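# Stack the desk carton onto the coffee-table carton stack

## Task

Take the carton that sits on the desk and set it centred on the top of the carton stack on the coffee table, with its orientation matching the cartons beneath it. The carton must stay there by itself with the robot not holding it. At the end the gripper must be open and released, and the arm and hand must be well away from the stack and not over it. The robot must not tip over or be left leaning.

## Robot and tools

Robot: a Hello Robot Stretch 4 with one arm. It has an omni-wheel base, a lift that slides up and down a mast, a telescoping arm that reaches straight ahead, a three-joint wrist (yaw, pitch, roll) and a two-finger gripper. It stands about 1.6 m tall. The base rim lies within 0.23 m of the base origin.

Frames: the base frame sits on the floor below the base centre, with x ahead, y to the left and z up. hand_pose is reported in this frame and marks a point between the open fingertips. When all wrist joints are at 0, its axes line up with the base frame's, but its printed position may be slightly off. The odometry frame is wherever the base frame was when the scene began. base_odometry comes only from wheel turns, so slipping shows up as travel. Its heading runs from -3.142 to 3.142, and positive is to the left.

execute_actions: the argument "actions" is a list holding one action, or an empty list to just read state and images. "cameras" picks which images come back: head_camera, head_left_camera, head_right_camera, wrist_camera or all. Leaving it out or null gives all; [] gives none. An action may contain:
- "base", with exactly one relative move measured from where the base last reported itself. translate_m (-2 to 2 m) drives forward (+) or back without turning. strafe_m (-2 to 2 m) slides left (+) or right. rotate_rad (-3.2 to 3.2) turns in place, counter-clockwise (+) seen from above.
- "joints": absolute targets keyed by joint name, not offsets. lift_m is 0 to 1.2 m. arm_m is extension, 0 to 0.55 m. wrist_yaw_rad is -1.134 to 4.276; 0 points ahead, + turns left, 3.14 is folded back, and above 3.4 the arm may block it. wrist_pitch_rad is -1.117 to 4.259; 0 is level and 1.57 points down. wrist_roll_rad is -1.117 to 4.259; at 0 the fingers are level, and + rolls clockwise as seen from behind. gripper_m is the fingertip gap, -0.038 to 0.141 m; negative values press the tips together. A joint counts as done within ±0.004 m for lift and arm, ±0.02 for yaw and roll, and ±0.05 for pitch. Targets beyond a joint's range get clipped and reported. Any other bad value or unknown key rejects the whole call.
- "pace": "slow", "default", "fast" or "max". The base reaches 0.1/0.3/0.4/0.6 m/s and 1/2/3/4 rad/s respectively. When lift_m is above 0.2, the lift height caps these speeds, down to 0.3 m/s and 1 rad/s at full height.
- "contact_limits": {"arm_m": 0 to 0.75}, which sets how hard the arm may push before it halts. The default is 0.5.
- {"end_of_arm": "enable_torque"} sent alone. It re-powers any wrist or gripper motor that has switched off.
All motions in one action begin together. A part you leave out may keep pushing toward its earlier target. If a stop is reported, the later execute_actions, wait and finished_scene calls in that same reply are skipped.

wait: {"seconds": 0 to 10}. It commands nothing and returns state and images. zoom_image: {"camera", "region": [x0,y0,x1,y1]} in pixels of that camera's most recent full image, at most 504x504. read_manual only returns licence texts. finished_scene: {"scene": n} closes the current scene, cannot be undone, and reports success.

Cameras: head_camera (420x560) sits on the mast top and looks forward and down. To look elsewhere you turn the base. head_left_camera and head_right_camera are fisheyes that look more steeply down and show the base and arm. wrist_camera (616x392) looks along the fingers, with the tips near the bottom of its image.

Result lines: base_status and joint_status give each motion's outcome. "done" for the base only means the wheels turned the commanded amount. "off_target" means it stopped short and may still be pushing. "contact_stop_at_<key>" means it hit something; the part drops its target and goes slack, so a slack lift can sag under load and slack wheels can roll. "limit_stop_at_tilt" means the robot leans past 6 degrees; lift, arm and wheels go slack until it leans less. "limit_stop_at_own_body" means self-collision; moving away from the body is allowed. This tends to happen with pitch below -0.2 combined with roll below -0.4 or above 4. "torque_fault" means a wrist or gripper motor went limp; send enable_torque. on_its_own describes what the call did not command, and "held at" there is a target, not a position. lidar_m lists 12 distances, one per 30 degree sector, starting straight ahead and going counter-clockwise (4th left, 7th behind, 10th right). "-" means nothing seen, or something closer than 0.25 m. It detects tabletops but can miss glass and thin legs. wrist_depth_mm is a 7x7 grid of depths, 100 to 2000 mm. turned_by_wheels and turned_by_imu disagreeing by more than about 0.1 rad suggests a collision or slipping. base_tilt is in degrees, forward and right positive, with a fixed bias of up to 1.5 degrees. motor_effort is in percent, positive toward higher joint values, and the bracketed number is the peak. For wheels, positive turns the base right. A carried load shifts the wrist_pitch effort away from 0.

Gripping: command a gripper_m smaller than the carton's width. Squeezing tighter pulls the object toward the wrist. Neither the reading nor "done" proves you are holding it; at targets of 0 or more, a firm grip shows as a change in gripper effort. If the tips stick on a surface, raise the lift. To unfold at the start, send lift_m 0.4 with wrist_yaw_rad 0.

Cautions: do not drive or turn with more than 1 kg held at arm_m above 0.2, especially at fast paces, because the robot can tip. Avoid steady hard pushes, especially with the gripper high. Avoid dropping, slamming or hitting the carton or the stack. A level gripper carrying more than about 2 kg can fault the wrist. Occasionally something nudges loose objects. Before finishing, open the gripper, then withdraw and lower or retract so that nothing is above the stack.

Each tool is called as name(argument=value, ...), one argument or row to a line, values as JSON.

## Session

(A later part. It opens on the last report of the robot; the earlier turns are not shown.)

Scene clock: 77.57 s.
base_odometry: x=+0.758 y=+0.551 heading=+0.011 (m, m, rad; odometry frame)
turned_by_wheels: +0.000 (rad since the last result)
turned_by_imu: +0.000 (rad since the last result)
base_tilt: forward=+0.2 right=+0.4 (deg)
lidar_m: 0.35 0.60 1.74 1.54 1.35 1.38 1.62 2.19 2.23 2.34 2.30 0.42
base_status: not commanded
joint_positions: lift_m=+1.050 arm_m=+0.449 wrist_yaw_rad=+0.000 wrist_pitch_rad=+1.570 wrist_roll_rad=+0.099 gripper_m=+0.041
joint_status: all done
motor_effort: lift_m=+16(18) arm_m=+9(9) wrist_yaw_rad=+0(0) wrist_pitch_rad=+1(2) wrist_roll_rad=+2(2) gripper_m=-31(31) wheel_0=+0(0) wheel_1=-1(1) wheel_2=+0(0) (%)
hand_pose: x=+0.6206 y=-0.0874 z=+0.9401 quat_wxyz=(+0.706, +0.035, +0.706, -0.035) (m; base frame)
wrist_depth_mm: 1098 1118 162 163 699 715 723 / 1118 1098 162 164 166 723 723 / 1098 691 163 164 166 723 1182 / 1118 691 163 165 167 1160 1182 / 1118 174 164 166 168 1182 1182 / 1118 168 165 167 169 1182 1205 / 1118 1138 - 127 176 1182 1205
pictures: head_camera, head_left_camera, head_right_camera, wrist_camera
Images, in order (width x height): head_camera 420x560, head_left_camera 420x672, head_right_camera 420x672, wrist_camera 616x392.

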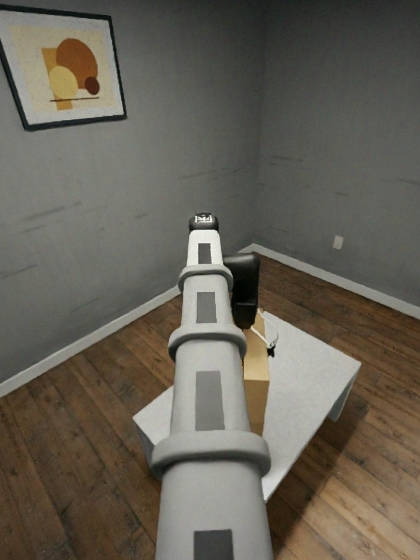

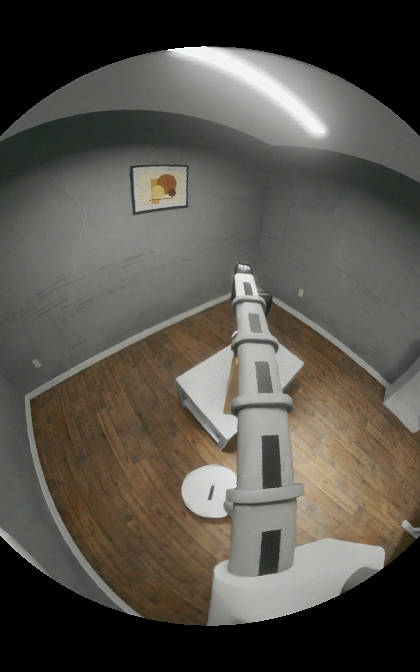

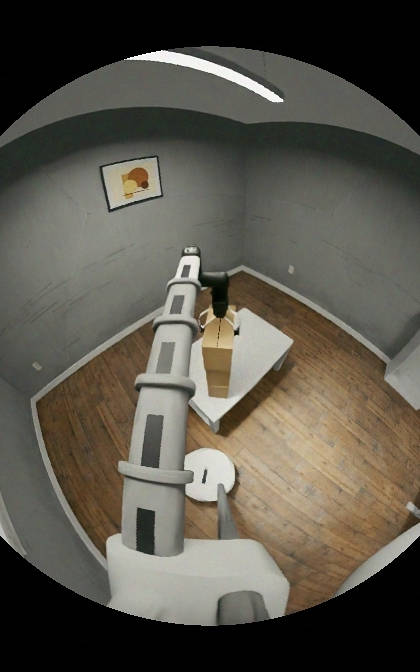

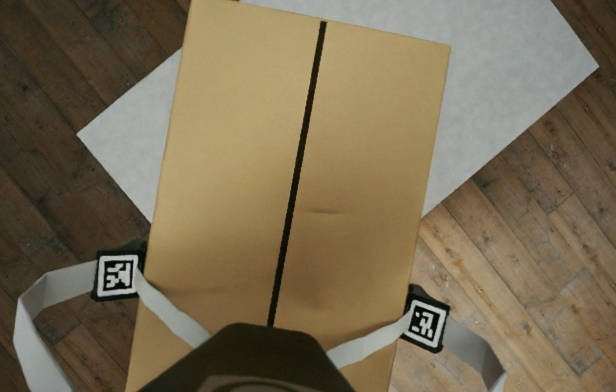

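execute_actions(
  actions=[
    {"base":{"strafe_m":-0.003},"joints":{"arm_m":0.461}},
  ],
  cameras=[],
)

execute_actions(
  actions=[
    {"joints":{"gripper_m":0.141}},
  ],
  cameras=[],
)

execute_actions(
  actions=[
    {"joints":{"lift_m":1.15},"pace":"fast"},
  ],
  cameras=[],
)

execute_actions(
  actions=[
    {"base":{"strafe_m":0.3},"joints":{"arm_m":0},"pace":"fast"},
  ],
)

zoom_image(
  camera="head_right_camera",
  region=[210,280,350,430],
)

Scene clock: 83.57 s.
base_odometry: x=+0.758 y=+0.548 heading=+0.011 (m, m, rad; odometry frame)
turned_by_wheels: +0.000 (rad since the last result)
turned_by_imu: -0.001 (rad since the last result)
base_tilt: forward=+0.2 right=+0.5 (deg)
lidar_m: 0.34 0.58 1.73 1.53 1.32 1.36 1.63 2.20 2.20 2.38 2.28 0.43
base_status: done
joint_positions: lift_m=+1.050 arm_m=+0.459 wrist_yaw_rad=+0.000 wrist_pitch_rad=+1.570 wrist_roll_rad=+0.099 gripper_m=+0.041
joint_status: all done
motor_effort: lift_m=+16(16) arm_m=+9(11) wrist_yaw_rad=+0(0) wrist_pitch_rad=-1(1) wrist_roll_rad=+2(2) gripper_m=-32(32) wheel_0=+1(6) wheel_1=+0(7) wheel_2=+0(0) (%)
hand_pose: x=+0.6306 y=-0.0874 z=+0.9401 quat_wxyz=(+0.706, +0.035, +0.706, -0.035) (m; base frame)
wrist_depth_mm: 1098 1098 162 163 707 723 723 / 1098 1118 162 164 166 715 732 / 1098 691 163 165 167 723 1182 / 1118 691 163 165 167 1182 1182 / 1118 174 164 166 168 1182 1205 / 1118 168 164 167 168 1182 1205 / 1138 1138 - 126 176 1205 1182
pictures: none
No camera images: the call's "cameras" was empty. Leave "cameras" out to get every camera's image.

Scene clock: 85.57 s.
base_odometry: x=+0.758 y=+0.548 heading=+0.011 (m, m, rad; odometry frame)
turned_by_wheels: +0.000 (rad since the last result)
turned_by_imu: -0.001 (rad since the last result)
base_tilt: forward=+0.2 right=+0.5 (deg)
lidar_m: 0.35 0.61 1.73 1.53 1.34 1.37 1.66 2.21 2.23 2.35 2.26 0.45
base_status: not commanded
joint_positions: lift_m=+1.051 arm_m=+0.459 wrist_yaw_rad=+0.000 wrist_pitch_rad=+1.570 wrist_roll_rad=+0.100 gripper_m=+0.141
joint_status: all done
motor_effort: lift_m=+14(16) arm_m=+9(9) wrist_yaw_rad=+1(4) wrist_pitch_rad=+0(12) wrist_roll_rad=+1(2) gripper_m=+0(31) wheel_0=+1(2) wheel_1=+0(0) wheel_2=-1(0) (%)
hand_pose: x=+0.6305 y=-0.0874 z=+0.9402 quat_wxyz=(+0.706, +0.035, +0.706, -0.035) (m; base frame)
wrist_depth_mm: 1098 1118 699 699 715 723 723 / 1098 1118 177 179 181 732 732 / 1098 699 177 180 182 732 1182 / 1098 699 179 180 183 1182 1229 / 1118 194 179 181 183 1182 1205 / 1118 1138 178 181 183 1205 1182 / 1118 1118 - 182 1182 1182 1205
pictures: none
No camera images: the call's "cameras" was empty. Leave "cameras" out to get every camera's image.

Scene clock: 86.73 s.
base_odometry: x=+0.758 y=+0.548 heading=+0.011 (m, m, rad; odometry frame)
turned_by_wheels: +0.000 (rad since the last result)
turned_by_imu: +0.000 (rad since the last result)
base_tilt: forward=+0.2 right=+0.4 (deg)
lidar_m: 0.34 0.61 1.72 1.55 1.33 1.38 1.63 2.18 2.22 2.35 2.31 0.43
base_status: not commanded
joint_positions: lift_m=+1.150 arm_m=+0.459 wrist_yaw_rad=+0.000 wrist_pitch_rad=+1.570 wrist_roll_rad=+0.100 gripper_m=+0.141
joint_status: all done
motor_effort: lift_m=+25(27) arm_m=+9(9) wrist_yaw_rad=-1(1) wrist_pitch_rad=+0(1) wrist_roll_rad=+2(1) gripper_m=-1(1) wheel_0=+1(1) wheel_1=+0(0) wheel_2=+0(1) (%)
hand_pose: x=+0.6307 y=-0.0874 z=+1.0393 quat_wxyz=(+0.707, +0.035, +0.706, -0.035) (m; base frame)
wrist_depth_mm: 1205 1205 1205 798 809 820 1255 / 1205 1205 788 809 820 820 1281 / 1205 778 778 276 820 820 1281 / 1205 1205 273 276 809 1281 1281 / 1229 211 274 277 1281 1308 1281 / 1229 1229 274 278 219 1281 1308 / 1229 1229 - 279 1281 1255 1308
pictures: none
No camera images: the call's "cameras" was empty. Leave "cameras" out to get every camera's image.

Scene clock: 89.00 s.
base_odometry: x=+0.755 y=+0.848 heading=+0.011 (m, m, rad; odometry frame)
turned_by_wheels: +0.000 (rad since the last result)
turned_by_imu: -0.001 (rad since the last result)
base_tilt: forward=+0.2 right=+0.4 (deg)
lidar_m: 0.58 1.53 1.53 1.28 1.10 1.12 1.37 2.39 2.41 2.57 0.50 0.47
base_status: done
joint_positions: lift_m=+1.150 arm_m=+0.002 wrist_yaw_rad=+0.000 wrist_pitch_rad=+1.570 wrist_roll_rad=+0.100 gripper_m=+0.141
joint_status: all done
motor_effort: lift_m=+24(25) arm_m=-8(13) wrist_yaw_rad=+0(1) wrist_pitch_rad=-4(3) wrist_roll_rad=+1(1) gripper_m=+0(0) wheel_0=+1(8) wheel_1=+0(12) wheel_2=+0(0) (%)
hand_pose: x=+0.1726 y=-0.0874 z=+1.0394 quat_wxyz=(+0.706, +0.035, +0.706, -0.035) (m; base frame)
wrist_depth_mm: 1182 1205 1229 976 820 609 1281 / 1205 1205 1229 1229 809 1281 1281 / 1182 1205 1229 1255 1182 1281 1281 / 1205 1205 1229 1255 1255 1255 1281 / 1229 210 1042 1042 1255 1255 1281 / 1229 1229 1042 1042 220 1281 1336 / 1229 1255 - 1255 1281 1308 1281
pictures: head_camera, head_left_camera, head_right_camera, wrist_camera
Images, in order (width x height): head_camera 420x560, head_left_camera 420x672, head_right_camera 420x672, wrist_camera 616x392.

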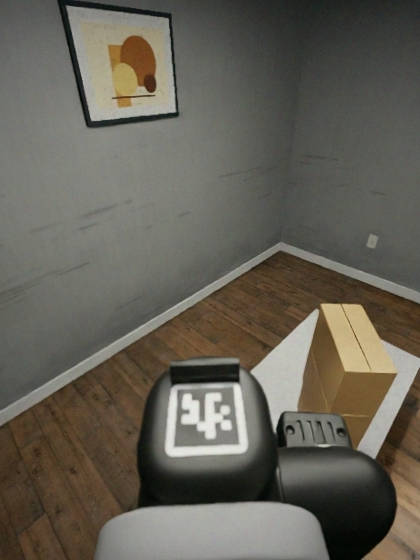

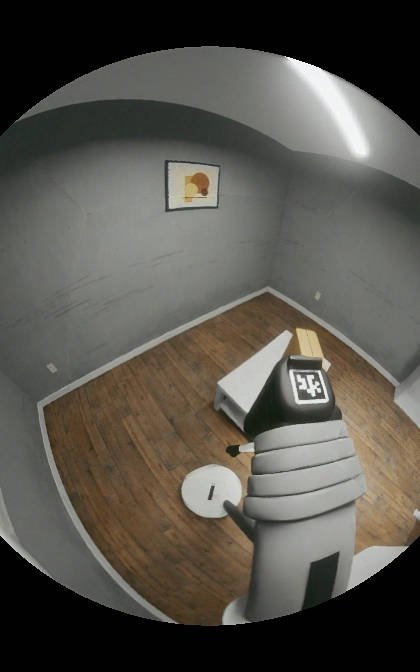

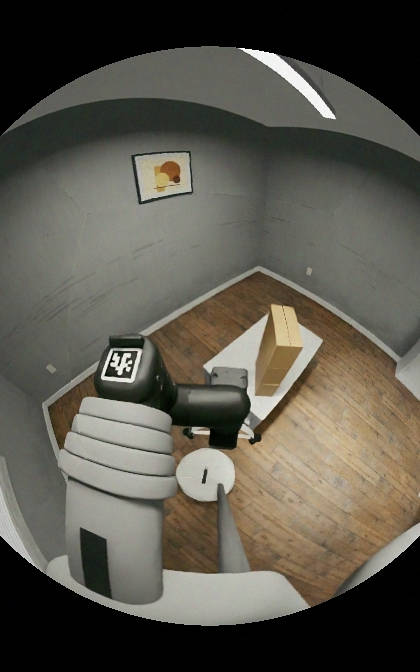

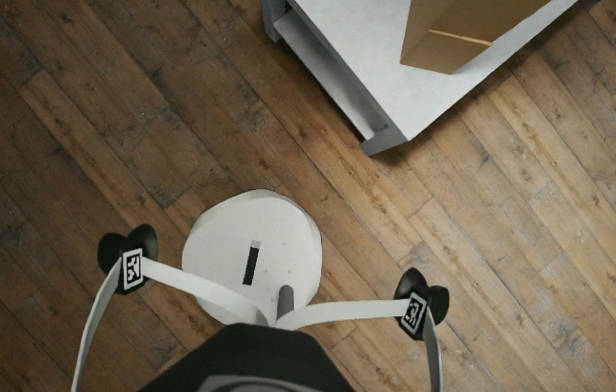

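Region (210, 280, 350, 430) of head_right_camera's 420x672 image, scaled by 3.360, with more detail than that image has; it fills the left 470 columns of this view, and the rest is white.

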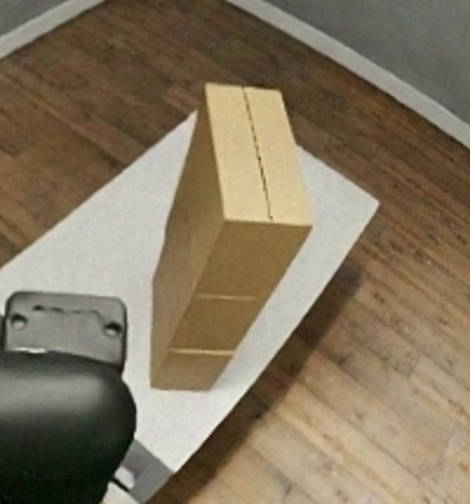

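finished_scene(
  scene=1,
)

The scene is finished: the task was done.


## Next scene

The same job, from a new start.

execute_actions(
  actions=[],
)

Scene clock: 0.00 s.
base_odometry: x=+0.000 y=+0.000 heading=+0.000 (m, m, rad; odometry frame)
turned_by_wheels: +0.000 (rad since the last result)
turned_by_imu: +0.000 (rad since the last result)
base_tilt: forward=+0.1 right=+0.4 (deg)
lidar_m: 1.09 1.03 2.04 1.48 1.38 1.43 1.93 1.40 1.47 2.01 2.01 2.41
base_status: not commanded
joint_positions: lift_m=+0.134 arm_m=+0.000 wrist_yaw_rad=+3.226 wrist_pitch_rad=+0.008 wrist_roll_rad=+0.010 gripper_m=+0.057
joint_status: not commanded
motor_effort: lift_m=+21 arm_m=+0 wrist_yaw_rad=+0 wrist_pitch_rad=-6 wrist_roll_rad=+0 gripper_m=-2 wheel_0=+0 wheel_1=+0 wheel_2=+0 (%)
hand_pose: x=-0.1239 y=+0.0627 z=+0.3098 quat_wxyz=(-0.042, -0.004, +0.005, +0.999) (m; base frame)
wrist_depth_mm: - - 136 - - 1618 1336 / - - 135 - - 1576 1336 / - 113 135 - 1921 1576 1308 / 135 135 234 - 1983 1499 1281 / 1336 1756 - - 1863 1464 1255 / 878 917 960 1160 1366 1397 1182 / 683 290 759 831 820 976 1118
pictures: head_camera, head_left_camera, head_right_camera, wrist_camera
Images, in order (width x height): head_camera 420x560, head_left_camera 420x672, head_right_camera 420x672, wrist_camera 616x392.

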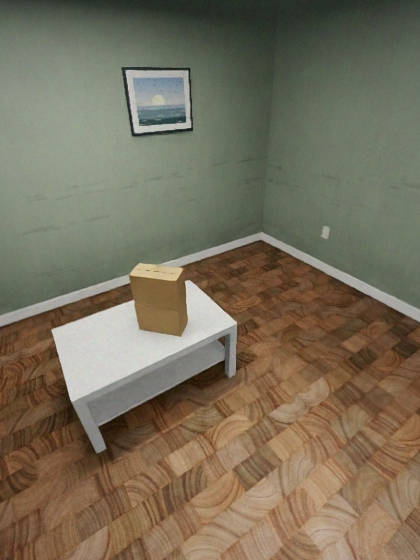

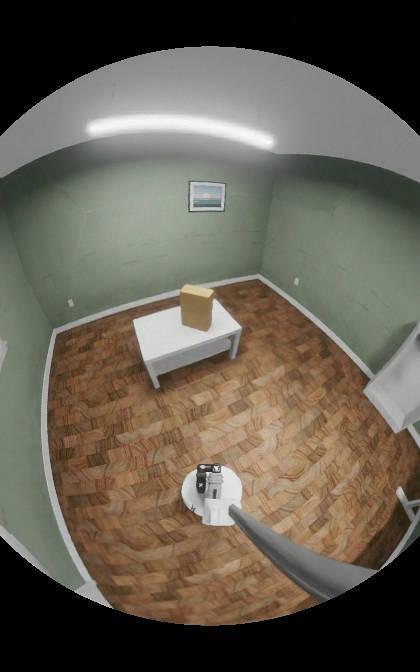

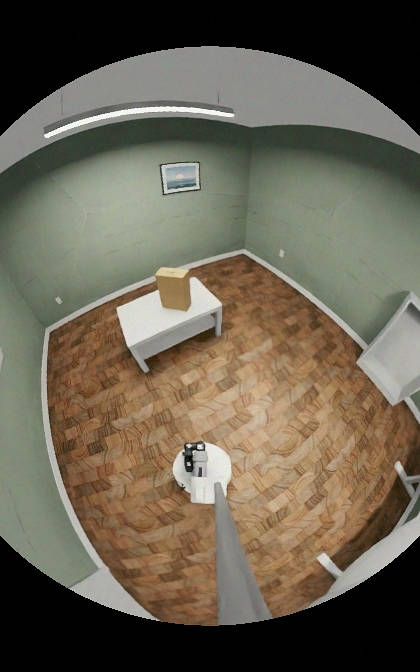

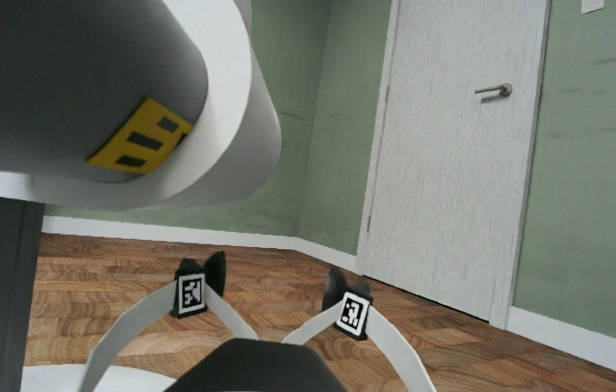

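execute_actions(
  actions=[
    {"base":{"rotate_rad":-2.2},"joints":{"lift_m":0.7,"wrist_yaw_rad":0,"gripper_m":0.141},"pace":"fast"},
  ],
  cameras=["head_camera","wrist_camera"],
)

Scene clock: 5.37 s.
base_odometry: x=+0.000 y=+0.000 heading=-2.200 (m, m, rad; odometry frame)
turned_by_wheels: -2.200 (rad since the last result)
turned_by_imu: -2.237 (rad since the last result)
base_tilt: forward=+0.1 right=+0.5 (deg)
lidar_m: 1.43 1.86 2.03 2.35 1.07 1.01 2.32 1.49 1.35 1.38 1.76 1.42
base_status: done
joint_positions: lift_m=+0.700 arm_m=+0.000 wrist_yaw_rad=+0.000 wrist_pitch_rad=+0.008 wrist_roll_rad=+0.010 gripper_m=+0.141
joint_status: all done
motor_effort: lift_m=+25(26) arm_m=+0(0) wrist_yaw_rad=-2(4) wrist_pitch_rad=-7(10) wrist_roll_rad=+0(0) gripper_m=+1(4) wheel_0=+1(8) wheel_1=+1(11) wheel_2=+0(8) (%)
hand_pose: x=+0.4595 y=-0.0873 z=+0.8756 quat_wxyz=(+1.000, +0.005, +0.004, +0.000) (m; base frame)
wrist_depth_mm: - - - - - 1863 1756 / - - - - - 1921 1756 / - - - - 1983 1921 1808 / - - - - 1921 1808 1808 / - - - 1537 1921 1756 1708 / - 1983 - - 220 1808 1756 / 1708 1863 1863 1576 1921 1808 1708
pictures: head_camera, wrist_camera
Images, in order (width x height): head_camera 420x560, wrist_camera 616x392.

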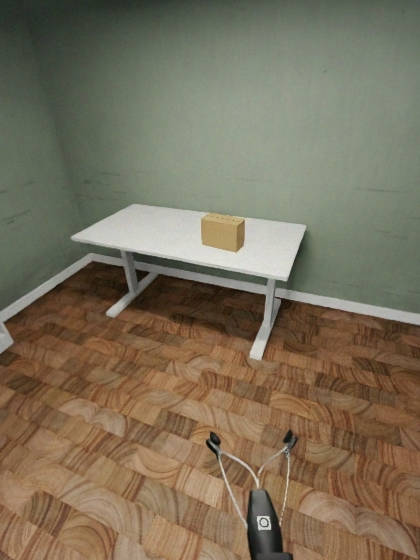

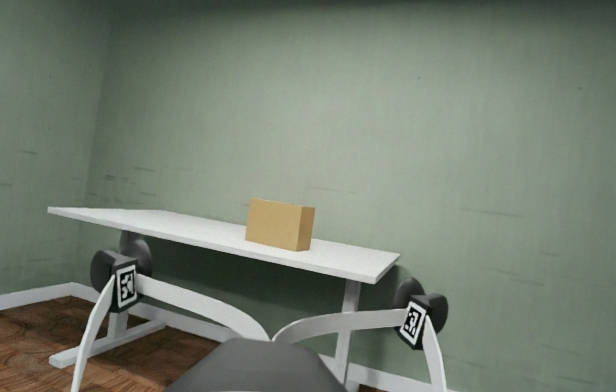

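execute_actions(
  actions=[
    {"base":{"translate_m":1.03},"joints":{"lift_m":1.1,"arm_m":0.45,"wrist_pitch_rad":1.57,"wrist_roll_rad":2.1},"pace":"fast"},
  ],
  cameras=["head_right_camera","wrist_camera"],
)

Scene clock: 13.00 s.
base_odometry: x=-0.606 y=-0.833 heading=-2.200 (m, m, rad; odometry frame)
turned_by_wheels: +0.000 (rad since the last result)
turned_by_imu: -0.001 (rad since the last result)
base_tilt: forward=+0.2 right=+0.4 (deg)
lidar_m: 0.47 0.67 1.61 1.64 2.49 1.98 1.98 1.93 1.75 1.78 0.47 0.46
base_status: done
joint_positions: lift_m=+1.100 arm_m=+0.449 wrist_yaw_rad=+0.000 wrist_pitch_rad=+1.570 wrist_roll_rad=+2.099 gripper_m=+0.141
joint_status: all done
motor_effort: lift_m=+24(23) arm_m=+8(10) wrist_yaw_rad=-1(1) wrist_pitch_rad=+0(3) wrist_roll_rad=+2(7) gripper_m=+2(0) wheel_0=+0(6) wheel_1=+0(10) wheel_2=+1(11) (%)
hand_pose: x=+0.6198 y=-0.0874 z=+0.9894 quat_wxyz=(+0.352, +0.614, +0.352, -0.613) (m; base frame)
wrist_depth_mm: 480 484 492 496 1255 1281 1281 / 473 480 496 504 1255 1281 1281 / 477 484 492 500 1255 1042 1308 / 473 306 402 500 1229 1025 1255 / 304 306 469 500 1255 1281 1281 / 304 306 368 500 219 1255 1281 / 303 309 345 500 1255 1281 1255
pictures: head_right_camera, wrist_camera
Images, in order (width x height): head_right_camera 420x672, wrist_camera 616x392.

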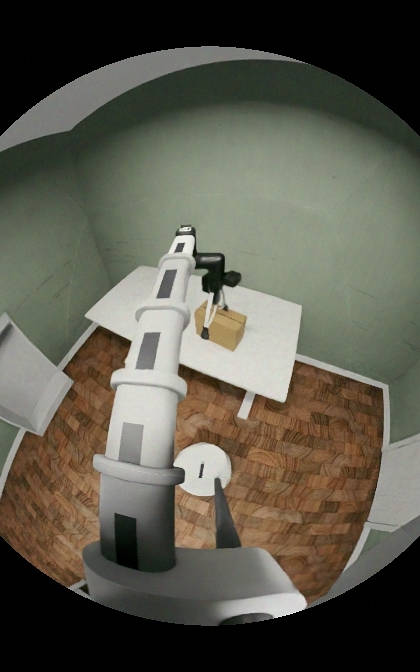

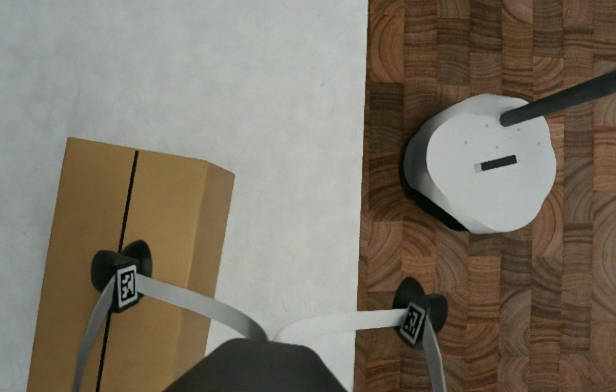

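execute_actions(
  actions=[
    {"base":{"translate_m":0.07},"joints":{"lift_m":1.04,"arm_m":0.527},"pace":"fast"},
  ],
  cameras=["wrist_camera"],
)

Scene clock: 17.03 s.
base_odometry: x=-0.647 y=-0.890 heading=-2.200 (m, m, rad; odometry frame)
turned_by_wheels: +0.000 (rad since the last result)
turned_by_imu: -0.001 (rad since the last result)
base_tilt: forward=+0.2 right=+0.5 (deg)
lidar_m: 0.41 0.55 1.23 1.60 2.45 2.02 2.08 1.95 1.77 1.81 0.45 0.39
base_status: done
joint_positions: lift_m=+1.040 arm_m=+0.525 wrist_yaw_rad=+0.000 wrist_pitch_rad=+1.570 wrist_roll_rad=+2.099 gripper_m=+0.141
joint_status: all done
motor_effort: lift_m=+16(26) arm_m=+9(8) wrist_yaw_rad=+0(0) wrist_pitch_rad=-1(2) wrist_roll_rad=+2(2) gripper_m=-1(1) wheel_0=+0(5) wheel_1=+0(5) wheel_2=+1(9) (%)
hand_pose: x=+0.6967 y=-0.0874 z=+0.9301 quat_wxyz=(+0.352, +0.614, +0.352, -0.613) (m; base frame)
wrist_depth_mm: 421 430 433 439 449 1182 1255 / 421 427 256 257 445 991 1255 / 421 427 255 256 445 976 991 / 418 427 254 257 449 976 1008 / 418 421 254 258 442 1182 1229 / 415 424 254 256 221 1205 1182 / 418 421 253 258 445 1229 1281
pictures: wrist_camera
Images, in order (width x height): wrist_camera 616x392.

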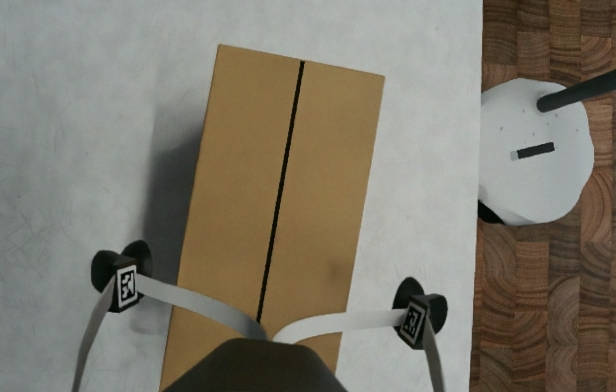

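execute_actions(
  actions=[
    {"base":{"strafe_m":-0.013},"joints":{"wrist_roll_rad":2.13,"lift_m":1.03}},
  ],
  cameras=["wrist_camera"],
)

execute_actions(
  actions=[
    {"joints":{"lift_m":0.97}},
  ],
  cameras=["wrist_camera"],
)

execute_actions(
  actions=[
    {"joints":{"gripper_m":0.04}},
  ],
  cameras=["wrist_camera"],
)

Scene clock: 23.10 s.
base_odometry: x=-0.658 y=-0.882 heading=-2.200 (m, m, rad; odometry frame)
turned_by_wheels: +0.000 (rad since the last result)
turned_by_imu: -0.001 (rad since the last result)
base_tilt: forward=+0.1 right=+0.4 (deg)
lidar_m: 0.42 0.54 1.24 1.62 2.48 2.03 2.08 1.95 1.74 1.81 0.41 0.39
base_status: done
joint_positions: lift_m=+1.030 arm_m=+0.525 wrist_yaw_rad=+0.000 wrist_pitch_rad=+1.570 wrist_roll_rad=+2.129 gripper_m=+0.141
joint_status: all done
motor_effort: lift_m=+16(13) arm_m=+8(8) wrist_yaw_rad=-1(1) wrist_pitch_rad=-1(0) wrist_roll_rad=+2(1) gripper_m=+1(0) wheel_0=+1(9) wheel_1=-1(8) wheel_2=+0(1) (%)
hand_pose: x=+0.6967 y=-0.0874 z=+0.9201 quat_wxyz=(+0.343, +0.619, +0.343, -0.618) (m; base frame)
wrist_depth_mm: 410 415 424 430 439 445 1205 / 410 410 246 248 436 442 976 / 407 413 244 249 433 445 976 / 407 418 245 247 436 439 976 / 410 413 245 248 436 1205 1205 / 404 413 242 247 220 1182 1229 / 407 415 242 249 433 1182 1205
pictures: wrist_camera
Images, in order (width x height): wrist_camera 616x392.

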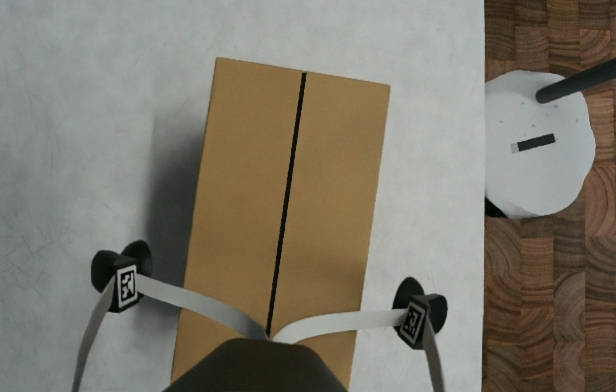

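Scene clock: 24.27 s.
base_odometry: x=-0.658 y=-0.882 heading=-2.200 (m, m, rad; odometry frame)
turned_by_wheels: +0.000 (rad since the last result)
turned_by_imu: +0.000 (rad since the last result)
base_tilt: forward=+0.2 right=+0.4 (deg)
lidar_m: 0.41 0.54 1.21 1.61 2.50 2.03 2.09 1.95 1.72 1.80 0.42 0.40
base_status: not commanded
joint_positions: lift_m=+0.971 arm_m=+0.525 wrist_yaw_rad=+0.000 wrist_pitch_rad=+1.570 wrist_roll_rad=+2.129 gripper_m=+0.141
joint_status: all done
motor_effort: lift_m=+14(14) arm_m=+9(8) wrist_yaw_rad=+0(0) wrist_pitch_rad=+0(1) wrist_roll_rad=+2(2) gripper_m=+0(1) wheel_0=+1(1) wheel_1=-1(1) wheel_2=+0(0) (%)
hand_pose: x=+0.6967 y=-0.0874 z=+0.8603 quat_wxyz=(+0.343, +0.619, +0.343, -0.618) (m; base frame)
wrist_depth_mm: 353 357 188 370 377 387 1182 / 353 359 186 189 192 382 917 / 355 359 186 189 191 379 946 / 353 359 186 189 191 382 917 / 353 211 186 189 192 382 1160 / 353 184 185 189 191 387 1118 / 353 357 184 189 377 382 1160
pictures: wrist_camera
Images, in order (width x height): wrist_camera 616x392.

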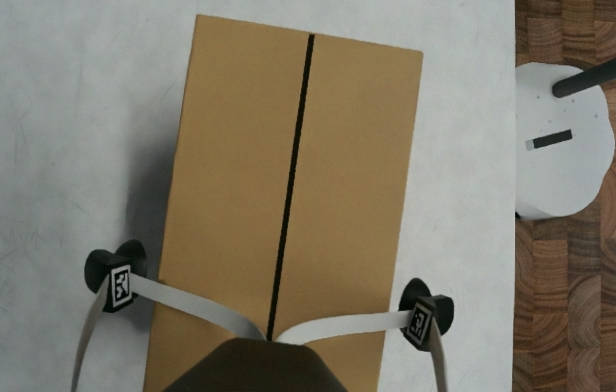

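Scene clock: 26.27 s.
base_odometry: x=-0.658 y=-0.882 heading=-2.200 (m, m, rad; odometry frame)
turned_by_wheels: +0.000 (rad since the last result)
turned_by_imu: +0.000 (rad since the last result)
base_tilt: forward=+0.2 right=+0.5 (deg)
lidar_m: 0.38 0.55 1.24 1.64 2.48 2.04 2.09 1.95 1.72 1.80 0.43 0.40
base_status: not commanded
joint_positions: lift_m=+0.970 arm_m=+0.525 wrist_yaw_rad=+0.000 wrist_pitch_rad=+1.570 wrist_roll_rad=+2.129 gripper_m=+0.041
joint_status: all done
motor_effort: lift_m=+16(16) arm_m=+9(9) wrist_yaw_rad=+0(1) wrist_pitch_rad=-1(1) wrist_roll_rad=+2(2) gripper_m=-32(31) wheel_0=+1(1) wheel_1=-1(1) wheel_2=+0(0) (%)
hand_pose: x=+0.6966 y=-0.0874 z=+0.8601 quat_wxyz=(+0.343, +0.619, +0.343, -0.618) (m; base frame)
wrist_depth_mm: 351 359 165 169 173 379 1182 / 353 355 166 168 172 382 917 / 351 355 165 168 171 384 931 / 349 353 166 167 170 384 931 / 351 187 166 168 171 382 1160 / 158 163 165 168 171 382 1138 / 351 258 123 167 175 379 1138
pictures: wrist_camera
Images, in order (width x height): wrist_camera 616x392.

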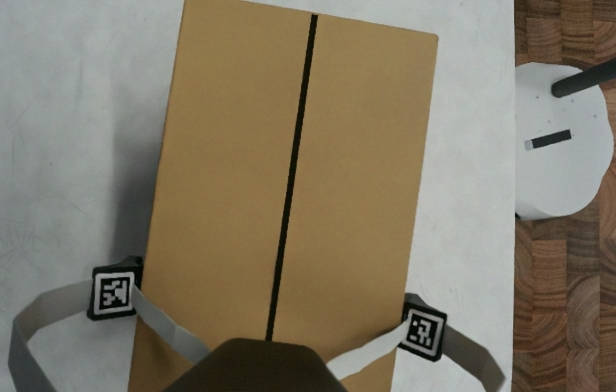

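execute_actions(
  actions=[
    {"joints":{"arm_m":0.03,"lift_m":1.02,"wrist_roll_rad":0}},
  ],
  cameras=[],
)

execute_actions(
  actions=[
    {"base":{"rotate_rad":2.4}},
  ],
  cameras=[],
)

execute_actions(
  actions=[
    {"base":{"translate_m":1.8},"pace":"fast"},
  ],
  cameras=[],
)

execute_actions(
  actions=[
    {"base":{"rotate_rad":1.17},"joints":{"lift_m":1.085}},
  ],
)

Scene clock: 36.10 s.
base_odometry: x=-0.658 y=-0.882 heading=-2.200 (m, m, rad; odometry frame)
turned_by_wheels: +0.000 (rad since the last result)
turned_by_imu: -0.001 (rad since the last result)
base_tilt: forward=+0.2 right=+0.5 (deg)
lidar_m: 0.25 0.52 1.23 1.61 2.45 2.04 2.09 1.96 1.74 1.80 0.43 0.29
base_status: not commanded
joint_positions: lift_m=+1.020 arm_m=+0.032 wrist_yaw_rad=+0.000 wrist_pitch_rad=+1.570 wrist_roll_rad=+0.001 gripper_m=+0.041
joint_status: all done
motor_effort: lift_m=+26(24) arm_m=-9(9) wrist_yaw_rad=+0(0) wrist_pitch_rad=-2(2) wrist_roll_rad=-1(5) gripper_m=-31(32) wheel_0=+1(1) wheel_1=-1(1) wheel_2=+0(0) (%)
hand_pose: x=+0.2025 y=-0.0874 z=+0.9093 quat_wxyz=(+0.707, +0.000, +0.707, +0.000) (m; base frame)
wrist_depth_mm: 1118 1118 167 169 173 433 445 / 1098 1118 166 168 171 436 442 / 1138 1118 165 168 171 433 442 / 1098 1118 166 168 171 1205 445 / 1118 186 166 168 170 1205 1205 / 158 164 166 168 171 1205 1205 / 1078 634 123 167 174 1182 1229
pictures: none
No camera images: the call's "cameras" was empty. Leave "cameras" out to get every camera's image.

Scene clock: 38.93 s.
base_odometry: x=-0.658 y=-0.882 heading=+0.200 (m, m, rad; odometry frame)
turned_by_wheels: +2.400 (rad since the last result)
turned_by_imu: +2.438 (rad since the last result)
base_tilt: forward=+0.2 right=+0.4 (deg)
lidar_m: 0.25 2.01 2.19 1.75 1.80 1.50 0.42 0.41 0.47 0.74 1.58 0.29
base_status: done
joint_positions: lift_m=+1.020 arm_m=+0.032 wrist_yaw_rad=+0.000 wrist_pitch_rad=+1.570 wrist_roll_rad=+0.001 gripper_m=+0.041
joint_status: not commanded
motor_effort: lift_m=+26(26) arm_m=-9(8) wrist_yaw_rad=+0(0) wrist_pitch_rad=+0(2) wrist_roll_rad=-1(1) gripper_m=-31(31) wheel_0=-1(6) wheel_1=-2(7) wheel_2=+0(6) (%)
hand_pose: x=+0.2026 y=-0.0874 z=+0.9093 quat_wxyz=(+0.707, +0.000, +0.707, +0.000) (m; base frame)
wrist_depth_mm: 1098 1118 166 170 172 1229 1229 / 1118 1098 166 168 172 1205 1205 / 1098 1118 166 169 171 1182 1205 / 1078 1118 165 168 171 1205 1205 / 1098 186 165 168 171 1182 1205 / 158 164 165 168 170 1182 1205 / 1098 627 123 167 175 1205 1205
pictures: none
No camera images: the call's "cameras" was empty. Leave "cameras" out to get every camera's image.

Scene clock: 45.50 s.
base_odometry: x=+1.106 y=-0.524 heading=+0.200 (m, m, rad; odometry frame)
turned_by_wheels: +0.000 (rad since the last result)
turned_by_imu: -0.002 (rad since the last result)
base_tilt: forward=+0.2 right=+0.5 (deg)
lidar_m: 0.25 0.48 0.43 0.66 2.37 2.71 2.13 2.11 1.28 1.29 1.28 0.27
base_status: done
joint_positions: lift_m=+1.020 arm_m=+0.032 wrist_yaw_rad=+0.000 wrist_pitch_rad=+1.570 wrist_roll_rad=+0.001 gripper_m=+0.041
joint_status: not commanded
motor_effort: lift_m=+26(26) arm_m=-8(8) wrist_yaw_rad=+0(0) wrist_pitch_rad=-3(3) wrist_roll_rad=-1(2) gripper_m=-31(31) wheel_0=+1(5) wheel_1=+0(5) wheel_2=+0(9) (%)
hand_pose: x=+0.2025 y=-0.0874 z=+0.9093 quat_wxyz=(+0.707, +0.000, +0.707, +0.000) (m; base frame)
wrist_depth_mm: 683 1138 166 169 172 1229 1229 / 661 1118 166 168 172 1205 1205 / 661 991 166 168 171 1182 1182 / 1118 1138 165 168 170 1182 1229 / 1098 186 166 168 171 1182 1205 / 158 163 166 167 170 1205 1205 / 1098 621 123 167 175 1160 1255
pictures: none
No camera images: the call's "cameras" was empty. Leave "cameras" out to get every camera's image.

Scene clock: 47.53 s.
base_odometry: x=+1.107 y=-0.524 heading=+1.370 (m, m, rad; odometry frame)
turned_by_wheels: +1.170 (rad since the last result)
turned_by_imu: +1.188 (rad since the last result)
base_tilt: forward=+0.2 right=+0.4 (deg)
lidar_m: 0.25 0.83 2.39 2.89 2.11 2.16 1.30 1.30 1.29 1.54 1.79 0.27
base_status: done
joint_positions: lift_m=+1.085 arm_m=+0.032 wrist_yaw_rad=+0.000 wrist_pitch_rad=+1.570 wrist_roll_rad=+0.001 gripper_m=+0.041
joint_status: all done
motor_effort: lift_m=+26(29) arm_m=-8(8) wrist_yaw_rad=+0(0) wrist_pitch_rad=+0(1) wrist_roll_rad=-2(1) gripper_m=-31(31) wheel_0=-3(7) wheel_1=+0(6) wheel_2=+0(5) (%)
hand_pose: x=+0.2025 y=-0.0874 z=+0.9743 quat_wxyz=(+0.707, +0.000, +0.707, +0.000) (m; base frame)
wrist_depth_mm: 1160 1205 166 169 173 1255 1281 / 1160 1160 166 168 171 1255 1308 / 1160 1182 166 168 171 1229 1308 / 1205 1160 165 168 171 1229 1255 / 1160 186 166 168 171 1255 1308 / 158 164 165 168 170 1281 1255 / 1160 661 123 167 176 1229 1308
pictures: head_camera, head_left_camera, head_right_camera, wrist_camera
Images, in order (width x height): head_camera 420x560, head_left_camera 420x672, head_right_camera 420x672, wrist_camera 616x392.

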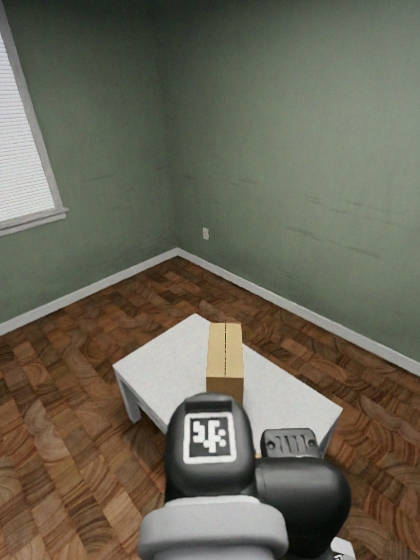

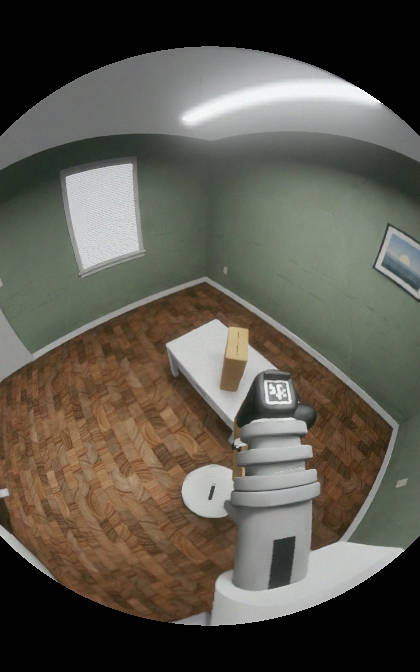

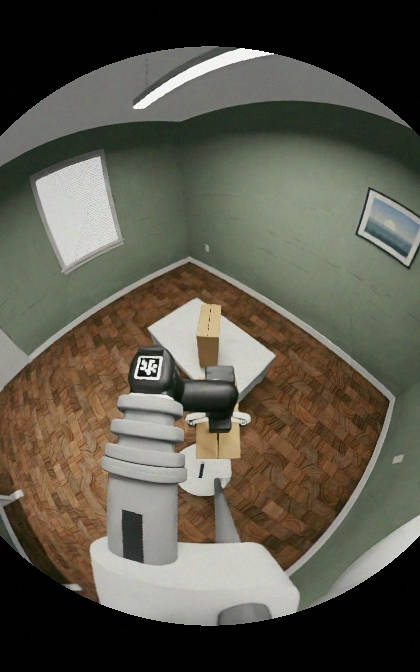

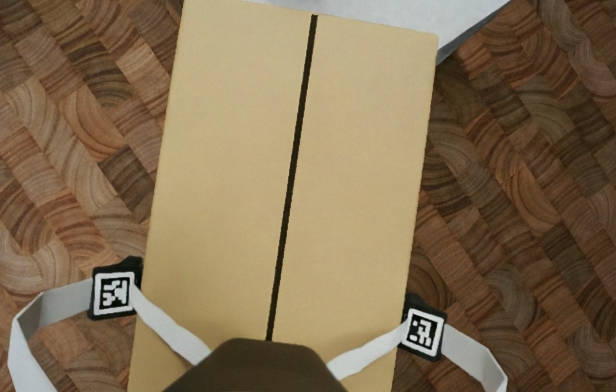

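execute_actions(
  actions=[
    {"base":{"translate_m":0.13},"joints":{"arm_m":0.26}},
  ],
  cameras=["wrist_camera"],
)

execute_actions(
  actions=[
    {"base":{"strafe_m":0.035},"joints":{"arm_m":0.36}},
  ],
  cameras=["wrist_camera"],
)

Scene clock: 52.93 s.
base_odometry: x=+1.132 y=-0.396 heading=+1.370 (m, m, rad; odometry frame)
turned_by_wheels: +0.000 (rad since the last result)
turned_by_imu: -0.001 (rad since the last result)
base_tilt: forward=+0.2 right=+0.5 (deg)
lidar_m: 0.29 0.62 2.31 2.73 2.21 2.23 1.43 1.39 1.40 1.65 1.70 0.27
base_status: done
joint_positions: lift_m=+1.085 arm_m=+0.258 wrist_yaw_rad=+0.000 wrist_pitch_rad=+1.570 wrist_roll_rad=+0.000 gripper_m=+0.041
joint_status: all done
motor_effort: lift_m=+26(26) arm_m=+9(11) wrist_yaw_rad=-1(0) wrist_pitch_rad=-1(2) wrist_roll_rad=-1(1) gripper_m=-31(30) wheel_0=+0(4) wheel_1=+1(4) wheel_2=+1(9) (%)
hand_pose: x=+0.4296 y=-0.0874 z=+0.9743 quat_wxyz=(+0.707, +0.000, +0.707, +0.000) (m; base frame)
wrist_depth_mm: 1160 741 166 169 173 1229 1281 / 1160 1182 166 168 173 1281 1308 / 1138 1182 166 169 171 778 1255 / 1182 1182 166 168 171 1281 1281 / 1160 186 166 168 171 1255 1281 / 158 164 165 167 171 1255 1281 / 1182 676 124 167 175 1281 1281
pictures: wrist_camera
Images, in order (width x height): wrist_camera 616x392.

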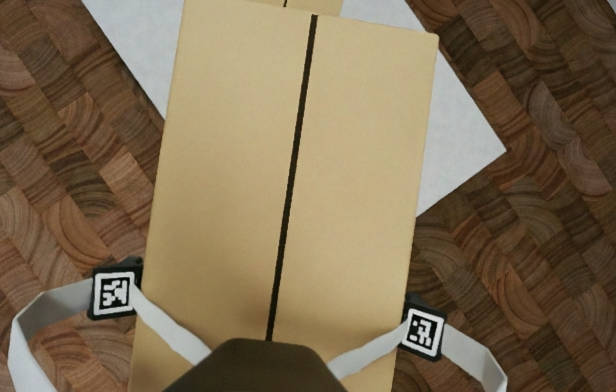

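Scene clock: 54.20 s.
base_odometry: x=+1.098 y=-0.390 heading=+1.370 (m, m, rad; odometry frame)
turned_by_wheels: +0.000 (rad since the last result)
turned_by_imu: +0.000 (rad since the last result)
base_tilt: forward=+0.2 right=+0.5 (deg)
lidar_m: 0.35 0.70 2.28 2.72 2.18 2.17 1.45 1.41 1.43 1.68 1.72 0.31
base_status: done
joint_positions: lift_m=+1.085 arm_m=+0.358 wrist_yaw_rad=+0.000 wrist_pitch_rad=+1.570 wrist_roll_rad=+0.000 gripper_m=+0.041
joint_status: all done
motor_effort: lift_m=+26(26) arm_m=+9(10) wrist_yaw_rad=+0(0) wrist_pitch_rad=+1(1) wrist_roll_rad=-1(1) gripper_m=-31(31) wheel_0=+1(9) wheel_1=-1(5) wheel_2=+0(2) (%)
hand_pose: x=+0.5296 y=-0.0874 z=+0.9743 quat_wxyz=(+0.707, +0.000, +0.707, +0.000) (m; base frame)
wrist_depth_mm: 1182 741 166 170 173 1255 1308 / 1182 741 166 169 171 1229 1255 / 1138 1160 166 168 172 1229 1229 / 1182 1160 166 168 170 798 1281 / 1182 186 165 167 171 1281 1308 / 158 164 165 168 170 1281 1281 / 1160 661 123 167 175 1255 1255
pictures: wrist_camera
Images, in order (width x height): wrist_camera 616x392.

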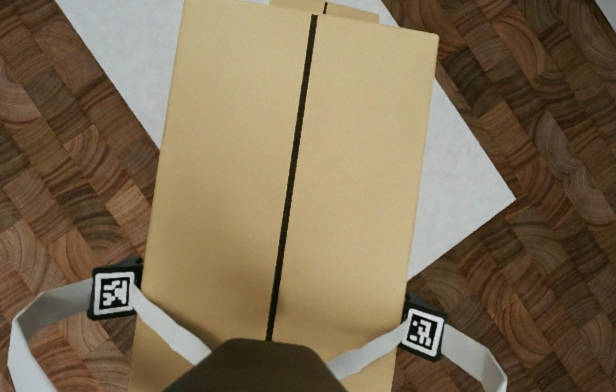

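execute_actions(
  actions=[
    {"base":{"strafe_m":-0.005},"joints":{"arm_m":0.49,"wrist_roll_rad":0.065,"lift_m":1.058}},
  ],
  cameras=["head_right_camera"],
)

zoom_image(
  camera="head_right_camera",
  region=[165,280,265,400],
)

Scene clock: 58.70 s.
base_odometry: x=+1.103 y=-0.391 heading=+1.370 (m, m, rad; odometry frame)
turned_by_wheels: +0.000 (rad since the last result)
turned_by_imu: -0.001 (rad since the last result)
base_tilt: forward=+0.2 right=+0.4 (deg)
lidar_m: 0.37 0.71 2.26 2.69 2.18 2.17 1.43 1.40 1.42 1.68 1.74 0.30
base_status: done
joint_positions: lift_m=+1.058 arm_m=+0.488 wrist_yaw_rad=+0.000 wrist_pitch_rad=+1.570 wrist_roll_rad=+0.064 gripper_m=+0.041
joint_status: all done
motor_effort: lift_m=+17(23) arm_m=+9(9) wrist_yaw_rad=+0(0) wrist_pitch_rad=+0(0) wrist_roll_rad=+2(6) gripper_m=-31(31) wheel_0=-1(7) wheel_1=+2(5) wheel_2=+0(0) (%)
hand_pose: x=+0.6596 y=-0.0874 z=+0.9481 quat_wxyz=(+0.707, +0.023, +0.706, -0.023) (m; base frame)
wrist_depth_mm: 1118 707 166 169 173 1229 1255 / 707 707 166 169 171 1205 1281 / 1138 691 167 168 171 1255 1205 / 1138 707 166 167 171 1255 1255 / 1138 187 166 168 170 750 1229 / 158 163 165 168 171 1229 1255 / 1118 647 123 166 175 1205 1229
pictures: head_right_camera
Images, in order (width x height): head_right_camera 420x672.

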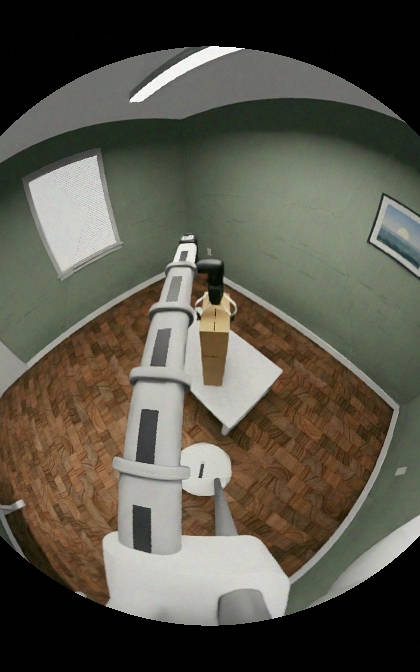

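Region (165, 280, 265, 400) of head_right_camera's 420x672 image, scaled by 4.200, with more detail than that image has.

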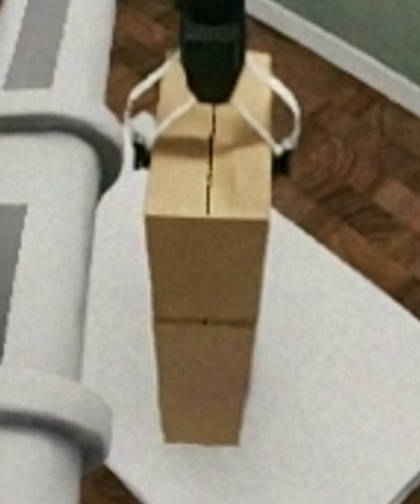

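Consistent with the remaining gap.

execute_actions(
  actions=[
    {"joints":{"gripper_m":0.141,"lift_m":1.054}},
  ],
  cameras=[],
)

execute_actions(
  actions=[
    {"joints":{"lift_m":1.15},"pace":"fast"},
  ],
  cameras=[],
)

execute_actions(
  actions=[
    {"base":{"strafe_m":0.25},"joints":{"arm_m":0},"pace":"fast"},
  ],
  cameras=["head_right_camera"],
)

zoom_image(
  camera="head_right_camera",
  region=[210,280,330,410],
)

Scene clock: 65.00 s.
base_odometry: x=+1.103 y=-0.391 heading=+1.370 (m, m, rad; odometry frame)
turned_by_wheels: +0.000 (rad since the last result)
turned_by_imu: -0.001 (rad since the last result)
base_tilt: forward=+0.2 right=+0.5 (deg)
lidar_m: 0.37 0.65 2.30 2.70 2.18 2.19 1.39 1.40 1.39 1.67 1.73 0.29
base_status: not commanded
joint_positions: lift_m=+1.054 arm_m=+0.488 wrist_yaw_rad=-0.001 wrist_pitch_rad=+1.571 wrist_roll_rad=+0.064 gripper_m=+0.141
joint_status: all done
motor_effort: lift_m=+16(17) arm_m=+8(9) wrist_yaw_rad=+1(3) wrist_pitch_rad=-2(11) wrist_roll_rad=+2(2) gripper_m=+0(30) wheel_0=-1(1) wheel_1=+2(2) wheel_2=+0(0) (%)
hand_pose: x=+0.6593 y=-0.0874 z=+0.9441 quat_wxyz=(+0.707, +0.023, +0.707, -0.023) (m; base frame)
wrist_depth_mm: 1138 707 185 723 1229 1229 1255 / 699 723 183 186 190 1255 1281 / 1138 715 183 187 190 1255 1255 / 1138 707 182 186 189 1255 1229 / 1118 209 182 186 189 759 1281 / 1138 181 182 185 189 1182 1229 / 1098 1138 181 159 741 1229 1229
pictures: none
No camera images: the call's "cameras" was empty. Leave "cameras" out to get every camera's image.

Scene clock: 66.17 s.
base_odometry: x=+1.103 y=-0.391 heading=+1.370 (m, m, rad; odometry frame)
turned_by_wheels: +0.000 (rad since the last result)
turned_by_imu: +0.000 (rad since the last result)
base_tilt: forward=+0.2 right=+0.4 (deg)
lidar_m: 0.35 0.68 2.27 2.71 2.20 2.19 1.46 1.40 1.42 1.70 1.73 0.30
base_status: not commanded
joint_positions: lift_m=+1.150 arm_m=+0.489 wrist_yaw_rad=+0.000 wrist_pitch_rad=+1.570 wrist_roll_rad=+0.065 gripper_m=+0.141
joint_status: all done
motor_effort: lift_m=+25(30) arm_m=+9(9) wrist_yaw_rad=+0(2) wrist_pitch_rad=+1(3) wrist_roll_rad=+2(2) gripper_m=+1(1) wheel_0=-1(1) wheel_1=+2(2) wheel_2=+0(0) (%)
hand_pose: x=+0.6597 y=-0.0874 z=+1.0394 quat_wxyz=(+0.707, +0.023, +0.706, -0.023) (m; base frame)
wrist_depth_mm: 1229 809 809 831 1308 1366 1336 / 1229 798 809 809 1308 1308 1366 / 1255 798 274 279 842 1366 1336 / 1229 1255 274 278 820 1336 1366 / 1182 1205 273 279 842 1366 1366 / 1255 1229 271 276 220 1336 1366 / 1205 1229 271 278 1308 1336 1308
pictures: none
No camera images: the call's "cameras" was empty. Leave "cameras" out to get every camera's image.

Scene clock: 68.27 s.
base_odometry: x=+0.858 y=-0.341 heading=+1.370 (m, m, rad; odometry frame)
turned_by_wheels: +0.000 (rad since the last result)
turned_by_imu: -0.001 (rad since the last result)
base_tilt: forward=+0.1 right=+0.4 (deg)
lidar_m: 0.57 2.07 2.14 2.51 1.99 2.00 1.46 1.55 1.59 1.88 0.46 0.48
base_status: done
joint_positions: lift_m=+1.150 arm_m=+0.002 wrist_yaw_rad=+0.000 wrist_pitch_rad=+1.570 wrist_roll_rad=+0.065 gripper_m=+0.141
joint_status: all done
motor_effort: lift_m=+24(25) arm_m=-8(10) wrist_yaw_rad=+1(1) wrist_pitch_rad=-3(0) wrist_roll_rad=+1(2) gripper_m=+1(1) wheel_0=+2(9) wheel_1=-2(10) wheel_2=+0(2) (%)
hand_pose: x=+0.1726 y=-0.0874 z=+1.0394 quat_wxyz=(+0.707, +0.023, +0.707, -0.023) (m; base frame)
wrist_depth_mm: 1255 1229 1336 842 750 854 866 / 1205 1229 1255 1281 842 866 1366 / 1205 1255 1255 1255 854 866 1336 / 1229 1229 1281 1281 1308 1281 1366 / 1205 1229 1060 1078 1366 1336 1397 / 1229 1205 1060 1060 221 1336 1397 / 1182 1255 1229 1281 1308 1281 1366
pictures: head_right_camera
Images, in order (width x height): head_right_camera 420x672.

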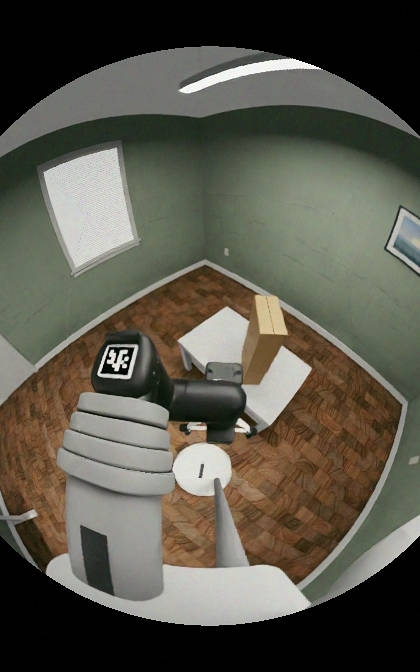

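Region (210, 280, 330, 410) of head_right_camera's 420x672 image, scaled by 3.877, with more detail than that image has; it fills the left 465 columns of this view, and the rest is white.

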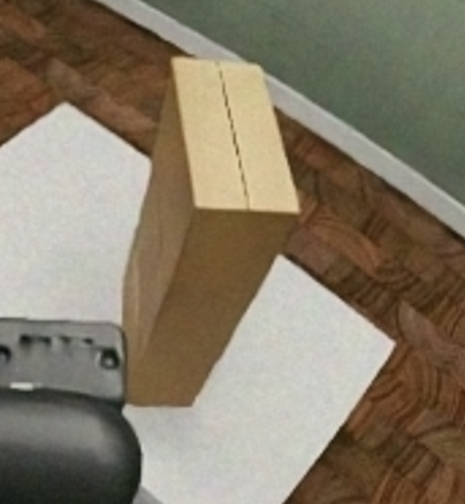

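finished_scene(
  scene=2,
)

The scene is finished: the task was done.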